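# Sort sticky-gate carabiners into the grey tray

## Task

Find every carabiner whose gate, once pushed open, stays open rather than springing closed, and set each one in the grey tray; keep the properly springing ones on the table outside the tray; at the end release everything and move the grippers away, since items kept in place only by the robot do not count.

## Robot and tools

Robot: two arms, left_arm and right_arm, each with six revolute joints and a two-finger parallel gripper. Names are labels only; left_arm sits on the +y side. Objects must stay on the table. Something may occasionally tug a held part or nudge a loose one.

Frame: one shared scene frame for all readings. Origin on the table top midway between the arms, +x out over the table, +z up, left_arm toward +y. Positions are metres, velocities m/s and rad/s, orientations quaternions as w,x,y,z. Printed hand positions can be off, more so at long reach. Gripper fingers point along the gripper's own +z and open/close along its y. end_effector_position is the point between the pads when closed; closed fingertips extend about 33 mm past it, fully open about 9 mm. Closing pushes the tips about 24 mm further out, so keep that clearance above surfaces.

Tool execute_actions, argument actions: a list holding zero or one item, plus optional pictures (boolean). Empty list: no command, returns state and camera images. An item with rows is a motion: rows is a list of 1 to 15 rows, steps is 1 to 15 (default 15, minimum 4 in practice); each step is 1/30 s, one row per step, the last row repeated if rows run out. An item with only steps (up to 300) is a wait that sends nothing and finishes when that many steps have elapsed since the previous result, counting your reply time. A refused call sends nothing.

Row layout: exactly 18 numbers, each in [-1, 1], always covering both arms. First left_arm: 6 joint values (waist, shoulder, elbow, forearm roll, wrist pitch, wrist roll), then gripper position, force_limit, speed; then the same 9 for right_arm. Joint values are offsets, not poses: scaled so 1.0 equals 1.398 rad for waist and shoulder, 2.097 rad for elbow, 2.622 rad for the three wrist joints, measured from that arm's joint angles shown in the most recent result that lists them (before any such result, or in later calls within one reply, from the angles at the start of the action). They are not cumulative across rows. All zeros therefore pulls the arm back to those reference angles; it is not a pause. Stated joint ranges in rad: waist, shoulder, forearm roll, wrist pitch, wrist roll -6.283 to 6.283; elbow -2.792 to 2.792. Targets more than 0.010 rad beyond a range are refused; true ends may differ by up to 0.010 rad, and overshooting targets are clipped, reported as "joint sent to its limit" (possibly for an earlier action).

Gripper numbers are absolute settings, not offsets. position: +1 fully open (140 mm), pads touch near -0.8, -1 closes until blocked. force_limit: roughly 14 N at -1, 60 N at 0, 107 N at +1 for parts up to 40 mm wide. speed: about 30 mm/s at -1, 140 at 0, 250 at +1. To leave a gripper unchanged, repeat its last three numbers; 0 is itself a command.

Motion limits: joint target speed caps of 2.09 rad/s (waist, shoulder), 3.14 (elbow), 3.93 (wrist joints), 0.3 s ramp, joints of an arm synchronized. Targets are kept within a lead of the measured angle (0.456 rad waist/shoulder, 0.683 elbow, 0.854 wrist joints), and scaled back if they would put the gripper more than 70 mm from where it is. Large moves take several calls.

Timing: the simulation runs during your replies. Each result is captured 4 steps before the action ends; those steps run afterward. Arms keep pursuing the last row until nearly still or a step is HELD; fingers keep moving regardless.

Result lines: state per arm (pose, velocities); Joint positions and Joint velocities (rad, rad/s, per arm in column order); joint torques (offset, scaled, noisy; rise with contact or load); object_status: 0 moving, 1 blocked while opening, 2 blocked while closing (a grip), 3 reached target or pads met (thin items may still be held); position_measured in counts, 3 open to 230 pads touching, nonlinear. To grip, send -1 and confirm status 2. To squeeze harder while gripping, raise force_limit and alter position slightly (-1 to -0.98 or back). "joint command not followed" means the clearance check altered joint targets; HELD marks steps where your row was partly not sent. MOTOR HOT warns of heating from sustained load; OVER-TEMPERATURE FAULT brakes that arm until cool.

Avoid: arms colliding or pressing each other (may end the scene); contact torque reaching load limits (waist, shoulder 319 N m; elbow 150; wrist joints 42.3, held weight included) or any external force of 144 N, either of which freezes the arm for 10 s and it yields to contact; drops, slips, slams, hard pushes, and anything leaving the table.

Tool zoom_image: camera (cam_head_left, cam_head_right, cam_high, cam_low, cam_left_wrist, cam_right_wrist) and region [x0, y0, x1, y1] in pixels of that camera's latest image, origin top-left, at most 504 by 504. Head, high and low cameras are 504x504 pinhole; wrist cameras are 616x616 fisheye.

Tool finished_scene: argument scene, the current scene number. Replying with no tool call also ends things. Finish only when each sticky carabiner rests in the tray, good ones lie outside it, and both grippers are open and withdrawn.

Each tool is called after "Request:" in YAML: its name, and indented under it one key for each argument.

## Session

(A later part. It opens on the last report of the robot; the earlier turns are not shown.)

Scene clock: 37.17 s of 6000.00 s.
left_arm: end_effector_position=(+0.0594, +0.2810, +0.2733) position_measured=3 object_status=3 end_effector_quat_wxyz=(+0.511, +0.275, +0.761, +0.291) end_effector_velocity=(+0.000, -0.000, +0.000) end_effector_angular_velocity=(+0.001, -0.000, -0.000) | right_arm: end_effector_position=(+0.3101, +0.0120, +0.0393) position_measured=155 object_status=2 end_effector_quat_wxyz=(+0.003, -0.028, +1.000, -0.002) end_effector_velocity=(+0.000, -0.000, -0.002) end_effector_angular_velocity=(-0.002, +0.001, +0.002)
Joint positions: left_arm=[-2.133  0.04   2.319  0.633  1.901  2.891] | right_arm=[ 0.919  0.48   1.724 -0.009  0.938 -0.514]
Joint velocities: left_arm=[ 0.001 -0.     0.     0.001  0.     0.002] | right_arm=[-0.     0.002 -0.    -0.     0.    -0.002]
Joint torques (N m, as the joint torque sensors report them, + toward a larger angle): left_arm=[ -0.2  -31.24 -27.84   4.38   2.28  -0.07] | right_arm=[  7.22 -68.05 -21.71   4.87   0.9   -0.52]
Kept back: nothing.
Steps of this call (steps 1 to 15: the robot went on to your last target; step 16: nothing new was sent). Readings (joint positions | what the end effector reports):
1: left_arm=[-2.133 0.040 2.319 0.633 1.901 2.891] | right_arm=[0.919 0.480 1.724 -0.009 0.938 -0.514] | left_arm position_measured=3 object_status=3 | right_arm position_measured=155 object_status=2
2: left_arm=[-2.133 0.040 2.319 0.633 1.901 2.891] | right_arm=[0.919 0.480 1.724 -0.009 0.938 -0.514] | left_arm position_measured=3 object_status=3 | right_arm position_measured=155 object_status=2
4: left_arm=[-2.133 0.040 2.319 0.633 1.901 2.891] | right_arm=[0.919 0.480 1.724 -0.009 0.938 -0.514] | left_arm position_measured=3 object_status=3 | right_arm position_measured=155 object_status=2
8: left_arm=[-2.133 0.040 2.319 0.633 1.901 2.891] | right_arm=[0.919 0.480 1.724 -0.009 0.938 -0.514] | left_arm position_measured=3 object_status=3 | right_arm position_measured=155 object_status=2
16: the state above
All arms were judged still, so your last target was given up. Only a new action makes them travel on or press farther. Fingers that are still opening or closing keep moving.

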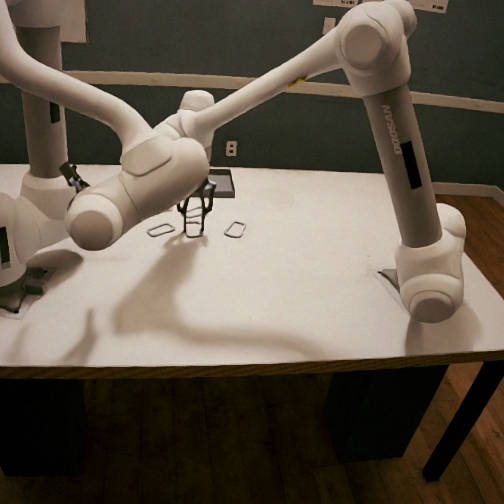

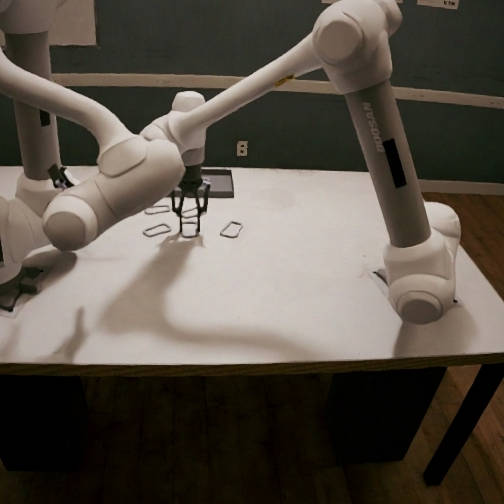

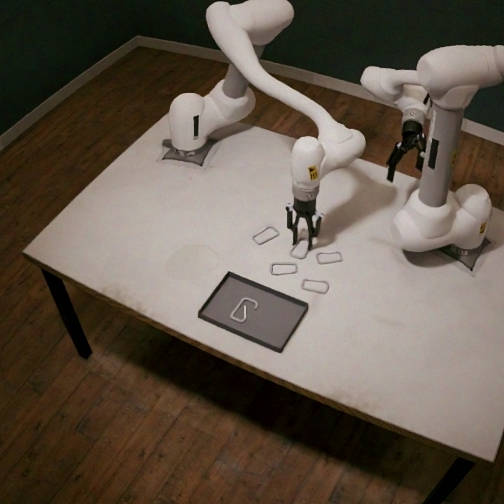

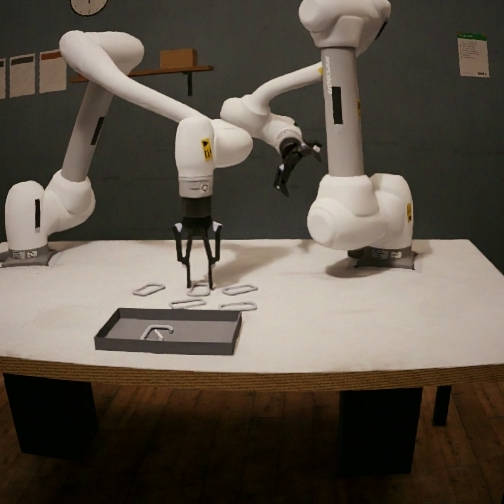

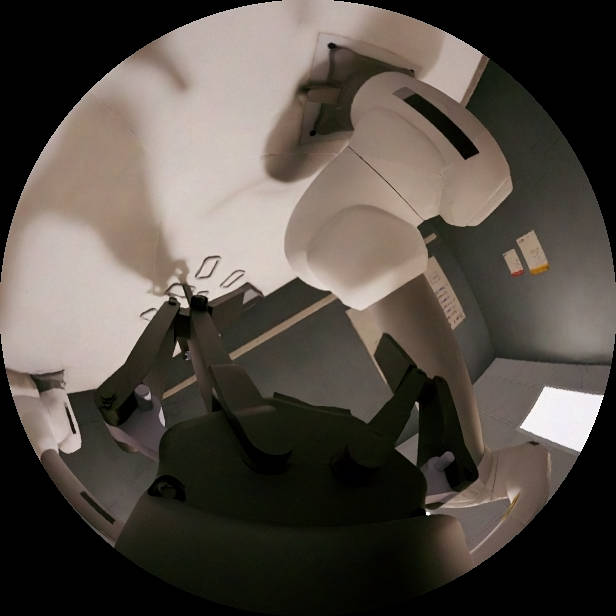

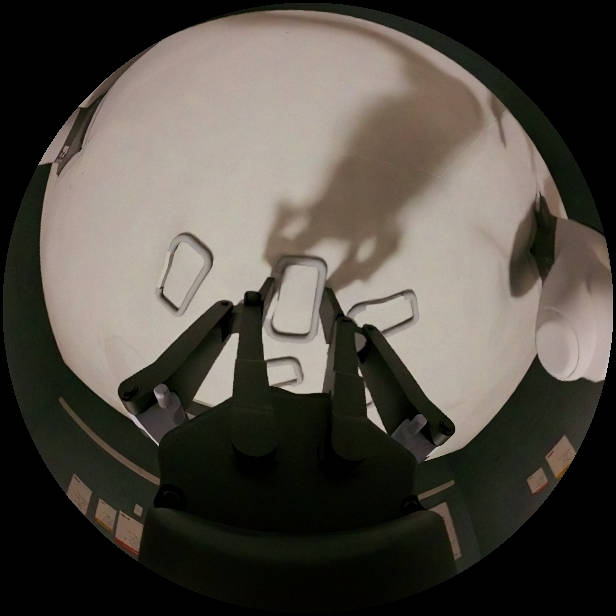

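Request:
execute_actions:
  actions:
    - {"rows":[[0,0,0,0,0,0,1,0,0,0,0,0,0,0,0,-0.1,-0.8,0],[0,0,0,0,0,0,1,0,0,-0.0052,0.0021,-0.0031,0,0.0014,-0.0028,-0.1,-0.8,0],[0,0,0,0,0,0,1,0,0,-0.0052,0.0021,-0.0031,0,0.0014,-0.0028,-0.1,-0.8,0],[0,0,0,0,0,0,1,0,0,-0.0052,0.0021,-0.0031,0,0.0014,-0.0028,-0.1,-0.8,0],[0,0,0,0,0,0,1,0,0,-0.0052,0.0021,-0.0031,0,0.0014,-0.0028,-0.1,-0.8,0],[0,0,0,0,0,0,1,0,0,-0.0052,0.0021,-0.0031,0,0.0014,-0.0028,-0.1,-0.8,0],[0,0,0,0,0,0,1,0,0,-0.0052,0.0021,-0.0031,0,0.0014,-0.0028,-0.1,-0.8,0],[0,0,0,0,0,0,1,0,0,-0.0052,0.0021,-0.0031,0,0.0014,-0.0028,-0.45,-0.6,0]],"steps":15}
  pictures: true

Request:
execute_actions:
  actions:
    - {"steps":10}

Request:
execute_actions:
  actions: []

Request:
zoom_image:
  camera: "cam_right_wrist"
  region: [220,220,400,380]

Scene clock: 38.00 s of 6000.00 s.
left_arm: end_effector_position=(+0.0594, +0.2810, +0.2733) position_measured=3 object_status=3 end_effector_quat_wxyz=(+0.511, +0.275, +0.761, +0.291) end_effector_velocity=(-0.000, -0.000, +0.000) end_effector_angular_velocity=(-0.001, +0.000, -0.002) | right_arm: end_effector_position=(+0.3160, +0.0126, +0.0403) position_measured=159 object_status=0 end_effector_quat_wxyz=(+0.003, -0.028, +1.000, -0.002) end_effector_velocity=(+0.002, -0.000, +0.001) end_effector_angular_velocity=(+0.001, -0.001, +0.000)
Joint positions: left_arm=[-2.133  0.04   2.319  0.633  1.901  2.891] | right_arm=[ 0.912  0.483  1.717 -0.009  0.942 -0.521]
Joint velocities: left_arm=[-0.001 -0.001  0.     0.001  0.     0.   ] | right_arm=[-0.003 -0.001 -0.001 -0.     0.    -0.002]
Joint torques (N m, as the joint torque sensors report them, + toward a larger angle): left_arm=[ -0.64 -31.08 -27.81   4.44   2.28   0.01] | right_arm=[ -1.68 -50.45 -11.67   2.65   0.15  -0.15]
Steps of this call (steps 1 to 14: nothing new was sent; steps 15 to 25: the first 11 steps of this action). Readings (joint positions | what the end effector reports):
15: left_arm=[-2.133 0.040 2.319 0.633 1.901 2.891] | right_arm=[0.919 0.480 1.724 -0.009 0.938 -0.514] | left_arm position_measured=3 object_status=3 | right_arm position_measured=155 object_status=0
16: left_arm=[-2.133 0.040 2.319 0.633 1.901 2.891] | right_arm=[0.919 0.480 1.724 -0.009 0.938 -0.514] | left_arm position_measured=3 object_status=3 | right_arm position_measured=155 object_status=0
18: left_arm=[-2.133 0.040 2.319 0.633 1.901 2.891] | right_arm=[0.915 0.481 1.721 -0.009 0.940 -0.517] | left_arm position_measured=3 object_status=3 | right_arm position_measured=141 object_status=0
22: left_arm=[-2.133 0.040 2.319 0.633 1.901 2.891] | right_arm=[0.912 0.483 1.718 -0.009 0.942 -0.521] | left_arm position_measured=3 object_status=3 | right_arm position_measured=141 object_status=0
25: the state above

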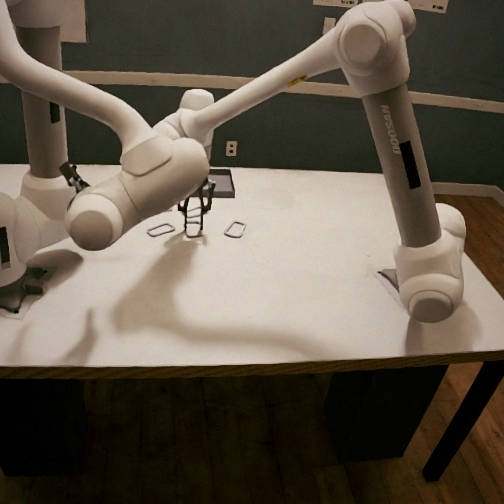

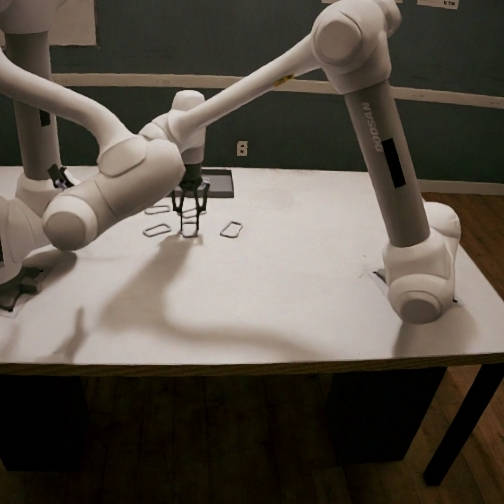

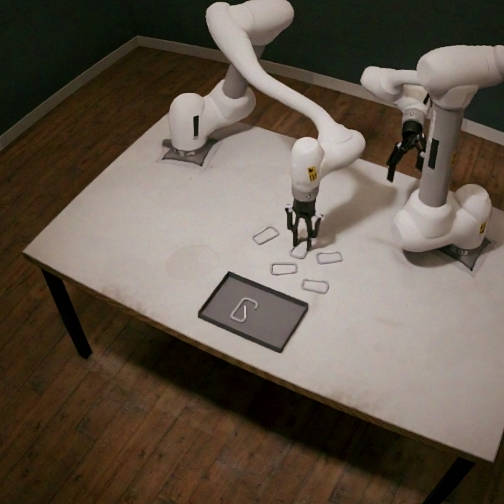

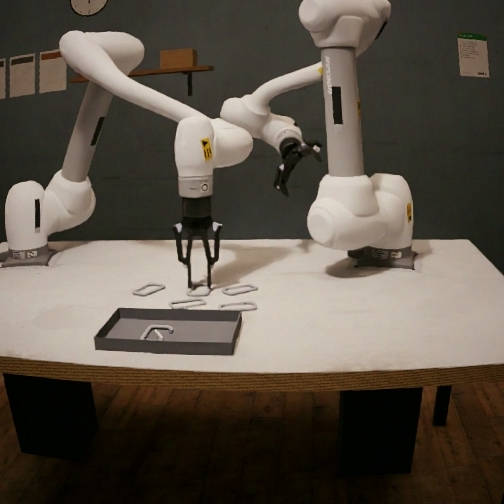

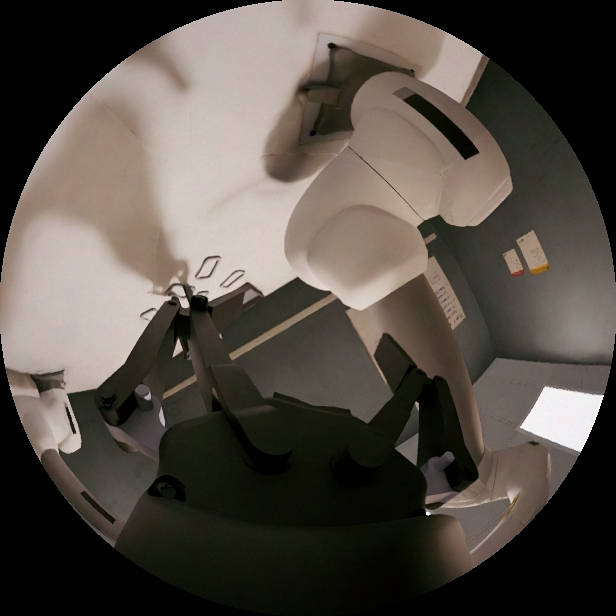

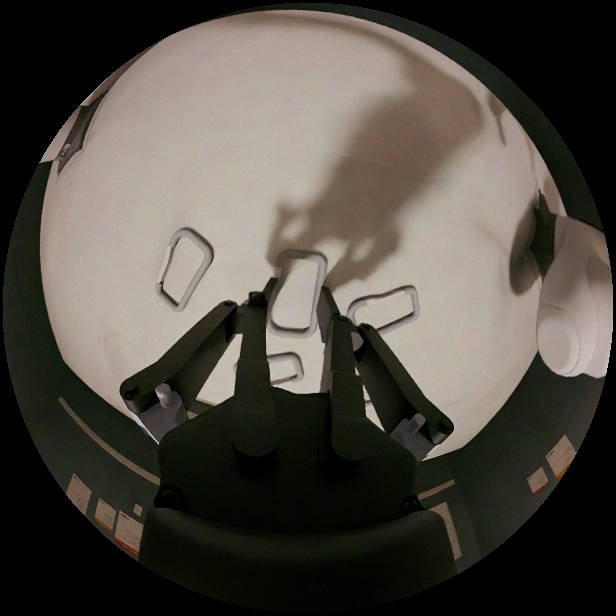

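Scene clock: 38.33 s of 6000.00 s.
left_arm: end_effector_position=(+0.0594, +0.2810, +0.2733) position_measured=3 object_status=3 end_effector_quat_wxyz=(+0.511, +0.275, +0.761, +0.291) end_effector_velocity=(-0.001, -0.000, -0.000) end_effector_angular_velocity=(+0.002, -0.001, -0.002) | right_arm: end_effector_position=(+0.3162, +0.0124, +0.0402) position_measured=168 object_status=0 end_effector_quat_wxyz=(+0.003, -0.028, +1.000, -0.002) end_effector_velocity=(-0.000, -0.001, -0.002) end_effector_angular_velocity=(-0.004, +0.001, -0.000)
Joint positions: left_arm=[-2.133  0.04   2.319  0.633  1.901  2.891] | right_arm=[ 0.911  0.483  1.717 -0.009  0.942 -0.522]
Joint velocities: left_arm=[-0.002  0.001 -0.    -0.    -0.     0.001] | right_arm=[ 0.     0.002  0.002 -0.001  0.     0.001]
Joint torques (N m, as the joint torque sensors report them, + toward a larger angle): left_arm=[ -0.31 -31.01 -27.71   4.38   2.34  -0.04] | right_arm=[ -3.83 -23.09   5.27   1.73   1.65  -0.43]
Kept back: nothing.
Steps of this call (steps 1 to 4: the last 4 steps of your previous action; steps 5 to 10: the robot went on to your last target). Readings (joint positions | what the end effector reports):
1: left_arm=[-2.133 0.040 2.319 0.633 1.901 2.891] | right_arm=[0.912 0.483 1.717 -0.009 0.942 -0.521] | left_arm position_measured=3 object_status=3 | right_arm position_measured=163 object_status=0
2: left_arm=[-2.133 0.040 2.319 0.633 1.901 2.891] | right_arm=[0.912 0.483 1.717 -0.009 0.942 -0.521] | left_arm position_measured=3 object_status=3 | right_arm position_measured=165 object_status=0
4: left_arm=[-2.133 0.040 2.319 0.633 1.901 2.891] | right_arm=[0.912 0.483 1.717 -0.009 0.942 -0.521] | left_arm position_measured=3 object_status=3 | right_arm position_measured=165 object_status=0
8: left_arm=[-2.133 0.040 2.319 0.633 1.901 2.891] | right_arm=[0.911 0.483 1.717 -0.009 0.942 -0.522] | left_arm position_measured=3 object_status=3 | right_arm position_measured=168 object_status=0
10: the state above

Scene clock: 38.33 s of 6000.00 s.
left_arm: end_effector_position=(+0.0594, +0.2810, +0.2733) position_measured=3 object_status=3 end_effector_quat_wxyz=(+0.511, +0.275, +0.761, +0.291) end_effector_velocity=(-0.001, -0.000, -0.000) end_effector_angular_velocity=(+0.002, -0.001, -0.002) | right_arm: end_effector_position=(+0.3162, +0.0124, +0.0402) position_measured=168 object_status=0 end_effector_quat_wxyz=(+0.003, -0.028, +1.000, -0.002) end_effector_velocity=(-0.000, -0.001, -0.002) end_effector_angular_velocity=(-0.004, +0.001, -0.000)
Joint positions: left_arm=[-2.133  0.04   2.319  0.633  1.901  2.891] | right_arm=[ 0.911  0.483  1.717 -0.009  0.942 -0.522]
Joint velocities: left_arm=[-0.002  0.001 -0.    -0.    -0.     0.001] | right_arm=[ 0.     0.002  0.002 -0.001  0.     0.001]
Joint torques (N m, as the joint torque sensors report them, + toward a larger angle): left_arm=[ -0.31 -31.01 -27.71   4.38   2.34  -0.04] | right_arm=[ -3.83 -23.09   5.27   1.73   1.65  -0.43]
Kept back: nothing.

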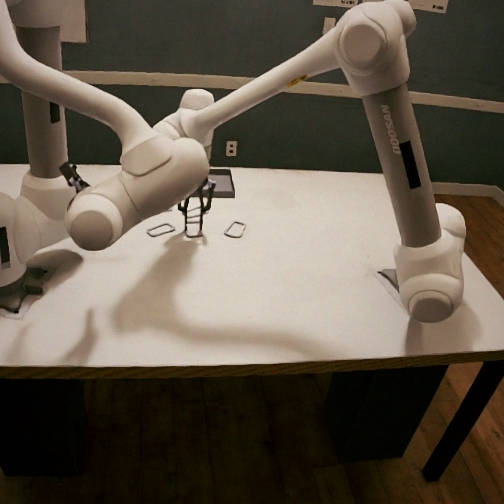

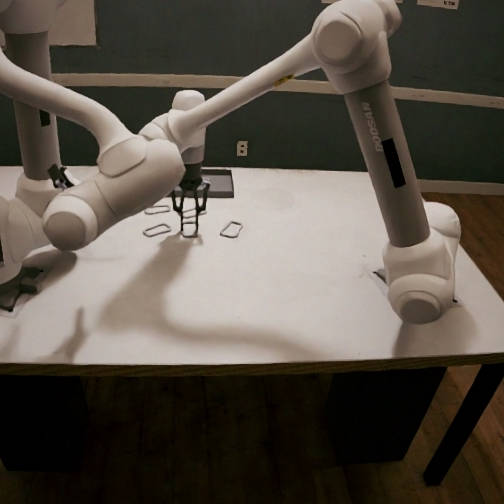

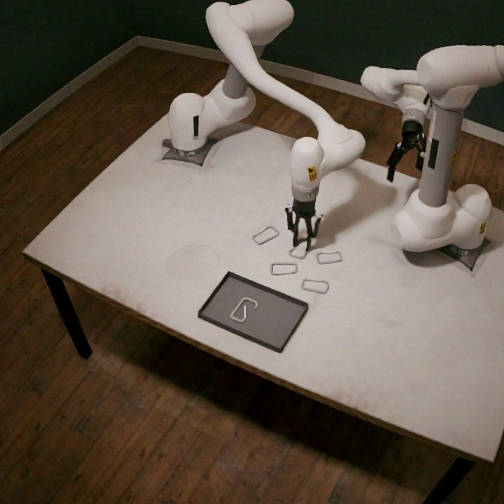

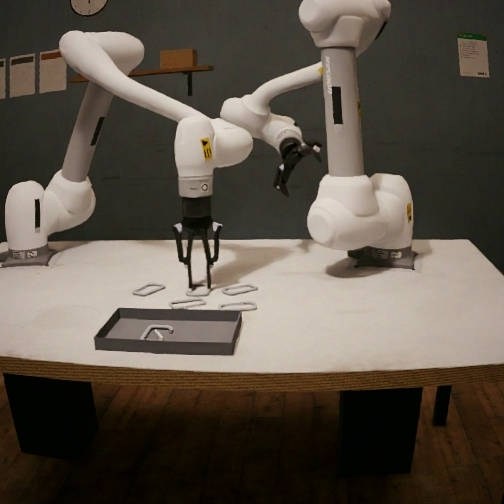

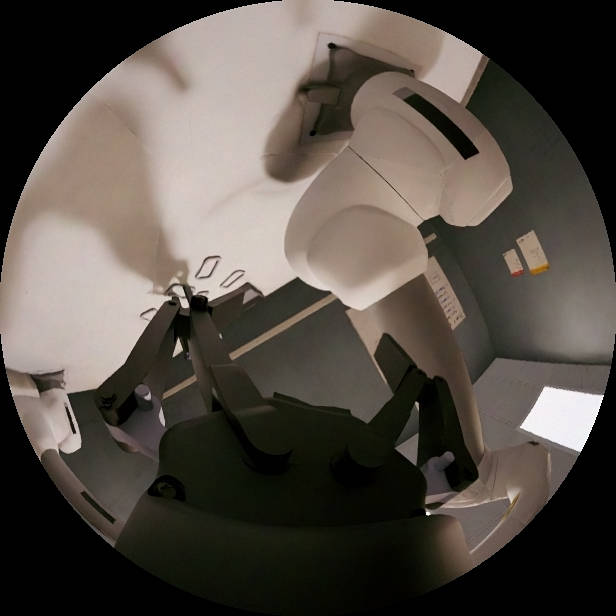

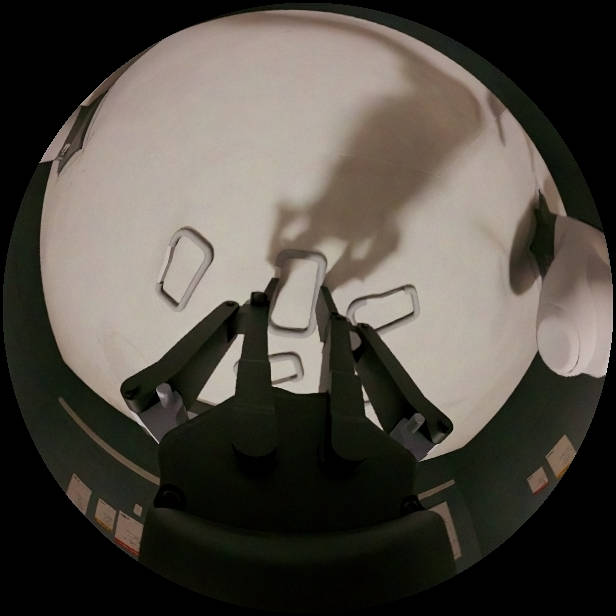

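Region (220, 220, 400, 380) of cam_right_wrist's 616x616 image, scaled by 2.800, with more detail than that image has.

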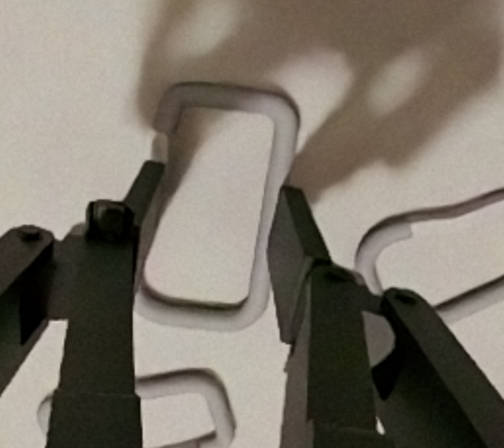

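Request:
execute_actions:
  actions:
    - {"rows":[[0,0,0,0,0,0,1,0,0,0,-0.0019,-0.0009,0,0.0017,0,-0.45,-0.6,0]],"steps":12}

Request:
execute_actions:
  actions: []

Request:
zoom_image:
  camera: "cam_right_wrist"
  region: [220,220,400,380]

Scene clock: 38.77 s of 6000.00 s.
left_arm: end_effector_position=(+0.0594, +0.2810, +0.2733) position_measured=3 object_status=3 end_effector_quat_wxyz=(+0.511, +0.275, +0.761, +0.291) end_effector_velocity=(+0.001, +0.000, -0.000) end_effector_angular_velocity=(-0.000, -0.000, +0.005) | right_arm: end_effector_position=(+0.3161, +0.0121, +0.0424) position_measured=186 object_status=0 end_effector_quat_wxyz=(+0.003, -0.028, +1.000, -0.002) end_effector_velocity=(+0.002, +0.004, +0.006) end_effector_angular_velocity=(+0.009, -0.005, +0.000)
Joint positions: left_arm=[-2.133  0.04   2.319  0.633  1.901  2.891] | right_arm=[ 0.911  0.481  1.716 -0.009  0.946 -0.522]
Joint velocities: left_arm=[ 0.003  0.001  0.    -0.001  0.    -0.001] | right_arm=[-0.    -0.005 -0.007 -0.     0.001 -0.   ]
Joint torques (N m, as the joint torque sensors report them, + toward a larger angle): left_arm=[ -0.78 -31.38 -27.64   4.34   2.31   0.  ] | right_arm=[  2.6  -81.57 -32.09   3.76  -0.36  -0.13]
Steps of this call (steps 1 to 5: the robot went on to your last target; steps 6 to 13: the first 8 steps of this action). Readings (joint positions | what the end effector reports):
6: left_arm=[-2.133 0.040 2.319 0.633 1.901 2.891] | right_arm=[0.911 0.483 1.717 -0.009 0.942 -0.522] | left_arm position_measured=3 object_status=3 | right_arm position_measured=168 object_status=2
7: left_arm=[-2.133 0.040 2.319 0.633 1.901 2.891] | right_arm=[0.911 0.482 1.717 -0.009 0.943 -0.522] | left_arm position_measured=3 object_status=3 | right_arm position_measured=168 object_status=2
9: left_arm=[-2.133 0.040 2.319 0.633 1.901 2.891] | right_arm=[0.911 0.481 1.717 -0.009 0.945 -0.522] | left_arm position_measured=3 object_status=3 | right_arm position_measured=183 object_status=0
13: the state above

Scene clock: 38.90 s of 6000.00 s.
left_arm: end_effector_position=(+0.0594, +0.2810, +0.2733) position_measured=3 object_status=3 end_effector_quat_wxyz=(+0.511, +0.275, +0.761, +0.291) end_effector_velocity=(+0.000, -0.000, -0.000) end_effector_angular_velocity=(+0.001, -0.001, +0.000) | right_arm: end_effector_position=(+0.3163, +0.0124, +0.0429) position_measured=186 object_status=3 end_effector_quat_wxyz=(+0.003, -0.028, +1.000, -0.002) end_effector_velocity=(-0.000, +0.000, -0.000) end_effector_angular_velocity=(-0.000, +0.000, +0.001)
Joint positions: left_arm=[-2.133  0.04   2.319  0.633  1.901  2.891] | right_arm=[ 0.911  0.48   1.715 -0.009  0.946 -0.522]
Joint velocities: left_arm=[ 0.001  0.001  0.     0.    -0.     0.   ] | right_arm=[ 0.     0.001 -0.001  0.     0.001 -0.   ]
Joint torques (N m, as the joint torque sensors report them, + toward a larger angle): left_arm=[ -0.01 -31.49 -27.43   4.36   2.18   0.01] | right_arm=[  3.75 -80.78 -32.97   3.63  -0.18  -0.36]
Kept back: nothing.
Steps of this call (steps 1 to 4: the last 4 steps of your previous action). Readings (joint positions | what the end effector reports):
1: left_arm=[-2.133 0.040 2.319 0.633 1.901 2.891] | right_arm=[0.911 0.481 1.716 -0.009 0.946 -0.522] | left_arm position_measured=3 object_status=3 | right_arm position_measured=186 object_status=0
2: left_arm=[-2.133 0.040 2.319 0.633 1.901 2.891] | right_arm=[0.911 0.480 1.715 -0.009 0.946 -0.522] | left_arm position_measured=3 object_status=3 | right_arm position_measured=186 object_status=3
4: the state above

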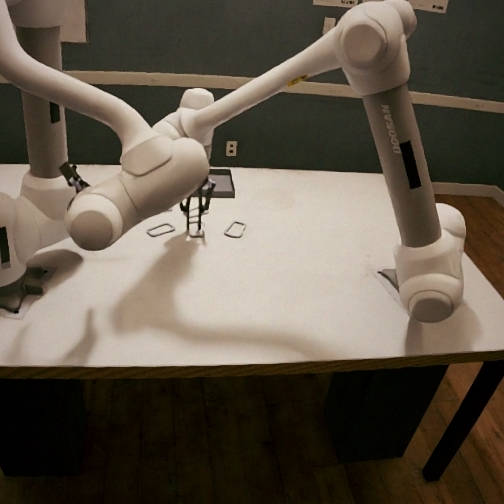

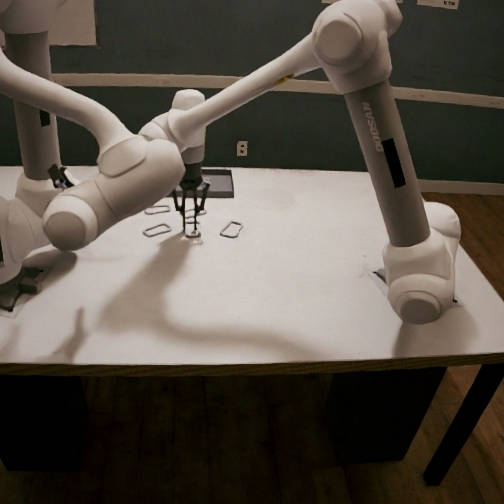

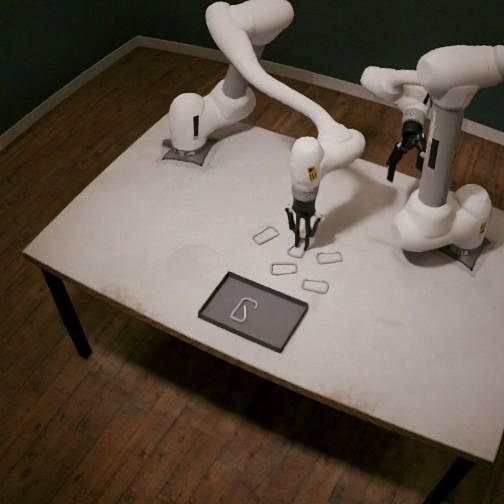

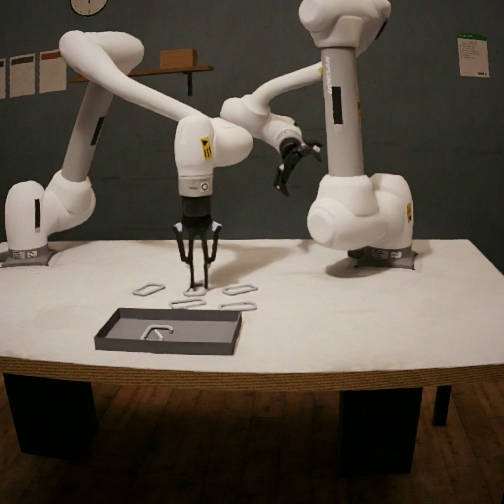

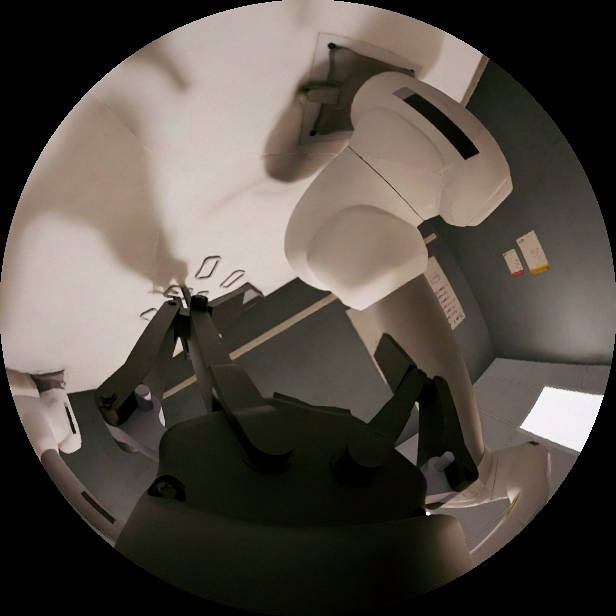

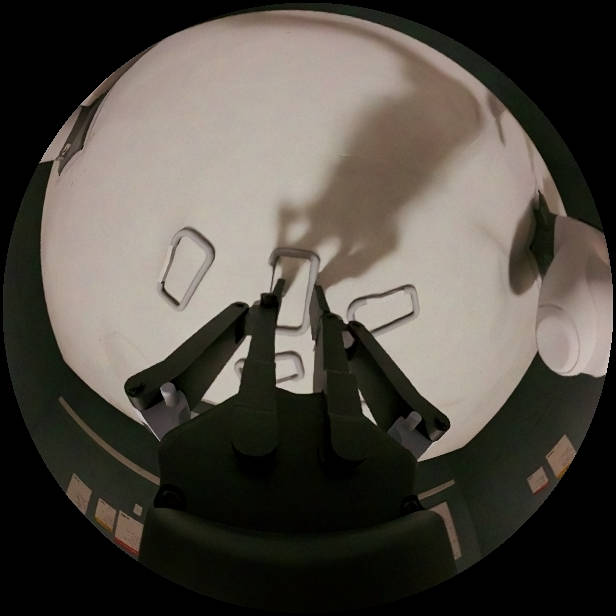

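Region (220, 220, 400, 380) of cam_right_wrist's 616x616 image, scaled by 2.800, with more detail than that image has.

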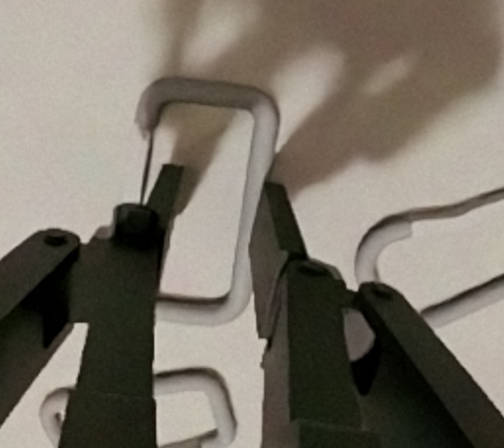

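Request:
execute_actions:
  actions:
    - {"rows":[[0,0,0,0,0,0,1,0,0,0,-0.005,-0.0024,0,0.0046,0,-0.45,-0.6,0],[0,0,0,0,0,0,1,0,0,0,-0.005,-0.0024,0,0.0046,0,-0.45,-0.6,0],[0,0,0,0,0,0,1,0,0,0,-0.005,-0.0024,0,0.0046,0,-0.45,-0.6,0],[0,0,0,0,0,0,1,0,0,-0.0032,-0.013,0.0058,0,0.0022,-0.0017,0.15,-0.6,0.3],[0,0,0,0,0,0,1,0,0,-0.0032,-0.013,0.0058,0,0.0022,-0.0017,0.15,-0.6,0.3],[0,0,0,0,0,0,1,0,0,-0.0032,-0.013,0.0058,0,0.0022,-0.0017,0.15,-0.6,0.3],[0,0,0,0,0,0,1,0,0,-0.0032,-0.013,0.0058,0,0.0022,-0.0017,0.15,-0.6,0.3],[0,0,0,0,0,0,1,0,0,-0.0032,-0.013,0.0058,0,0.0022,-0.0017,0.15,-0.6,0.3],[0,0,0,0,0,0,1,0,0,-0.0032,-0.013,0.0058,0,0.0022,-0.0017,0.15,-0.6,0.3],[0,0,0,0,0,0,1,0,0,-0.0032,-0.0059,0.0092,0,-0.0044,-0.0017,0.15,-0.6,0.3]],"steps":15}

Request:
execute_actions:
  actions: []

Request:
zoom_image:
  camera: "cam_right_wrist"
  region: [220,220,400,380]

Scene clock: 40.03 s of 6000.00 s.
left_arm: end_effector_position=(+0.0594, +0.2810, +0.2733) position_measured=3 object_status=3 end_effector_quat_wxyz=(+0.511, +0.275, +0.761, +0.291) end_effector_velocity=(+0.000, -0.000, +0.000) end_effector_angular_velocity=(-0.002, -0.001, -0.000) | right_arm: end_effector_position=(+0.3157, +0.0045, +0.0489) position_measured=126 object_status=0 end_effector_quat_wxyz=(+0.003, -0.028, +1.000, -0.001) end_effector_velocity=(+0.003, +0.003, -0.082) end_effector_angular_velocity=(+0.026, -0.012, +0.000)
Joint positions: left_arm=[-2.133  0.04   2.319  0.633  1.901  2.891] | right_arm=[ 0.907  0.464  1.728 -0.009  0.948 -0.526]
Joint velocities: left_arm=[-0.     0.     0.     0.001  0.    -0.002] | right_arm=[-0.002  0.07   0.068  0.    -0.167 -0.001]
Joint torques (N m, as the joint torque sensors report them, + toward a larger angle): left_arm=[ -0.62 -30.7  -27.91   4.24   2.21   0.01] | right_arm=[  0.18 -53.54 -24.07   2.71   0.09   0.04]
Steps of this call (steps 1 to 15: the robot went on to your last target; steps 16 to 23: nothing new was sent; steps 24 to 34: the first 11 steps of this action). Readings (joint positions | what the end effector reports):
24: left_arm=[-2.133 0.040 2.319 0.633 1.901 2.891] | right_arm=[0.911 0.480 1.715 -0.009 0.947 -0.522] | left_arm position_measured=3 object_status=3 | right_arm position_measured=186 object_status=3
25: left_arm=[-2.133 0.040 2.319 0.633 1.901 2.891] | right_arm=[0.911 0.479 1.714 -0.009 0.950 -0.522] | left_arm position_measured=3 object_status=3 | right_arm position_measured=186 object_status=3
27: left_arm=[-2.133 0.040 2.319 0.633 1.901 2.891] | right_arm=[0.911 0.475 1.712 -0.009 0.955 -0.522] | left_arm position_measured=3 object_status=3 | right_arm position_measured=186 object_status=0
31: left_arm=[-2.133 0.040 2.319 0.633 1.901 2.891] | right_arm=[0.908 0.464 1.725 -0.009 0.953 -0.525] | left_arm position_measured=3 object_status=3 | right_arm position_measured=155 object_status=0
34: the state above

Scene clock: 40.17 s of 6000.00 s.
left_arm: end_effector_position=(+0.0594, +0.2810, +0.2733) position_measured=3 object_status=3 end_effector_quat_wxyz=(+0.511, +0.275, +0.761, +0.291) end_effector_velocity=(-0.000, -0.000, -0.000) end_effector_angular_velocity=(+0.001, -0.000, -0.001) | right_arm: end_effector_position=(+0.3156, +0.0040, +0.0415) position_measured=110 object_status=0 end_effector_quat_wxyz=(+0.003, -0.028, +1.000, -0.002) end_effector_velocity=(+0.001, +0.000, -0.016) end_effector_angular_velocity=(+0.002, -0.000, +0.000)
Joint positions: left_arm=[-2.133  0.04   2.319  0.633  1.901  2.891] | right_arm=[ 0.907  0.471  1.734 -0.009  0.937 -0.526]
Joint velocities: left_arm=[-0.001  0.     0.     0.    -0.     0.001] | right_arm=[-0.001  0.015  0.011  0.    -0.027 -0.001]
Joint torques (N m, as the joint torque sensors report them, + toward a larger angle): left_arm=[ -0.06 -31.18 -27.48   4.39   2.33   0.05] | right_arm=[  3.9  -83.11 -32.58   3.86  -0.45  -0.05]
Kept back: nothing.
Steps of this call (steps 1 to 4: the last 4 steps of your previous action). Readings (joint positions | what the end effector reports):
1: left_arm=[-2.133 0.040 2.319 0.633 1.901 2.891] | right_arm=[0.907 0.467 1.731 -0.009 0.943 -0.526] | left_arm position_measured=3 object_status=3 | right_arm position_measured=117 object_status=0
2: left_arm=[-2.133 0.040 2.319 0.633 1.901 2.891] | right_arm=[0.907 0.469 1.732 -0.009 0.940 -0.526] | left_arm position_measured=3 object_status=3 | right_arm position_measured=111 object_status=0
4: the state above

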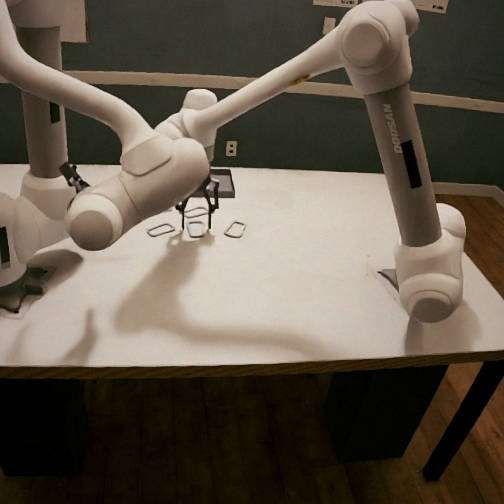

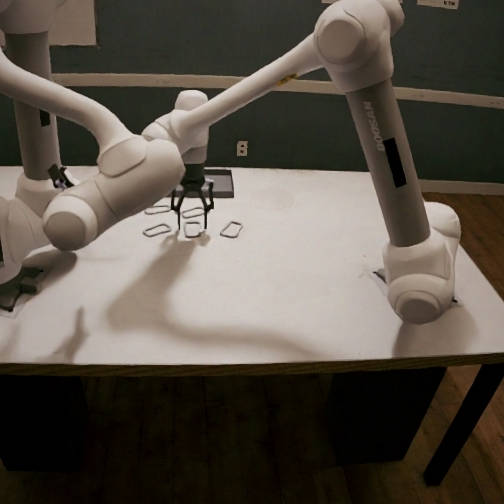

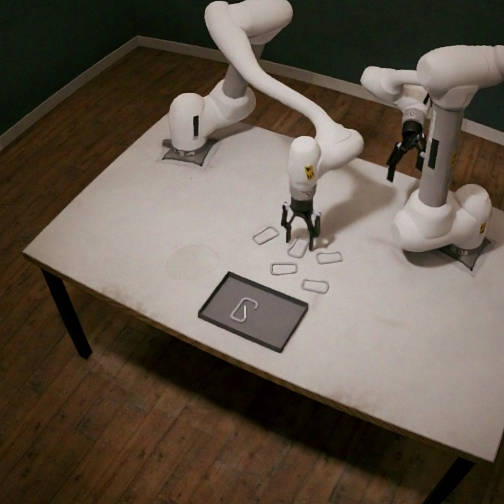

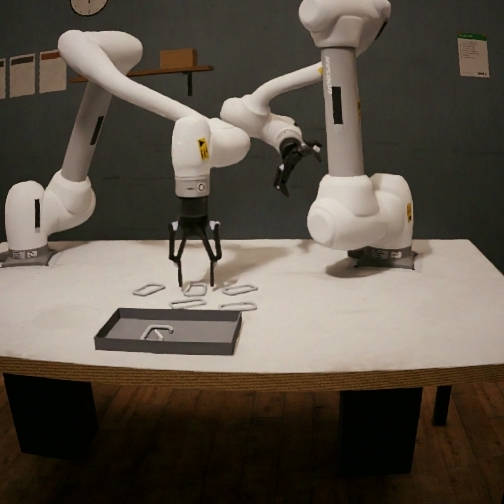

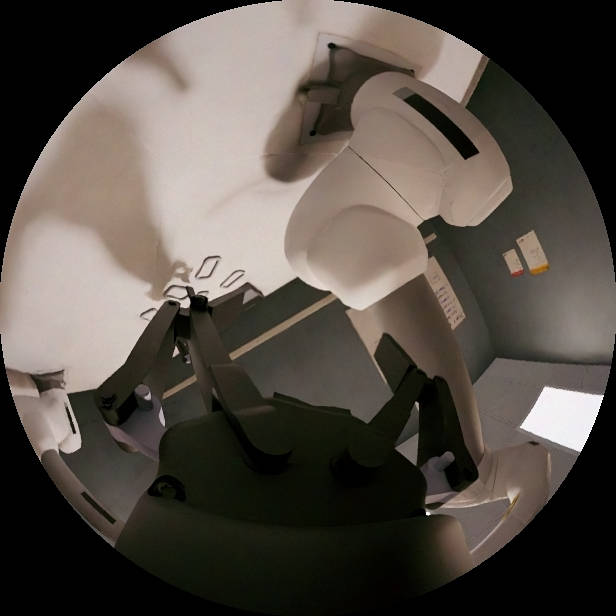

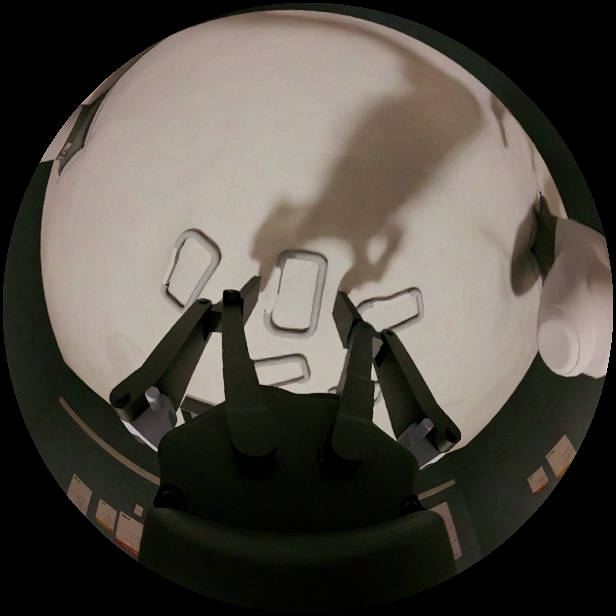

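Region (220, 220, 400, 380) of cam_right_wrist's 616x616 image, scaled by 2.800, with more detail than that image has.

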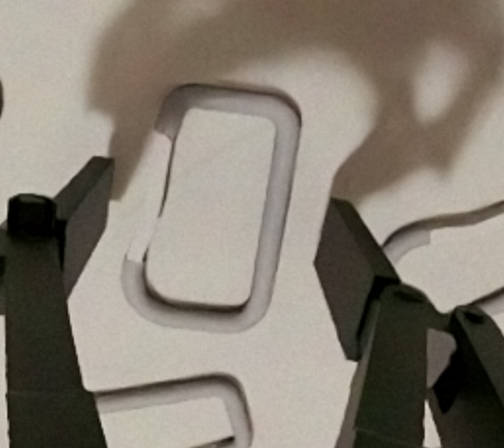

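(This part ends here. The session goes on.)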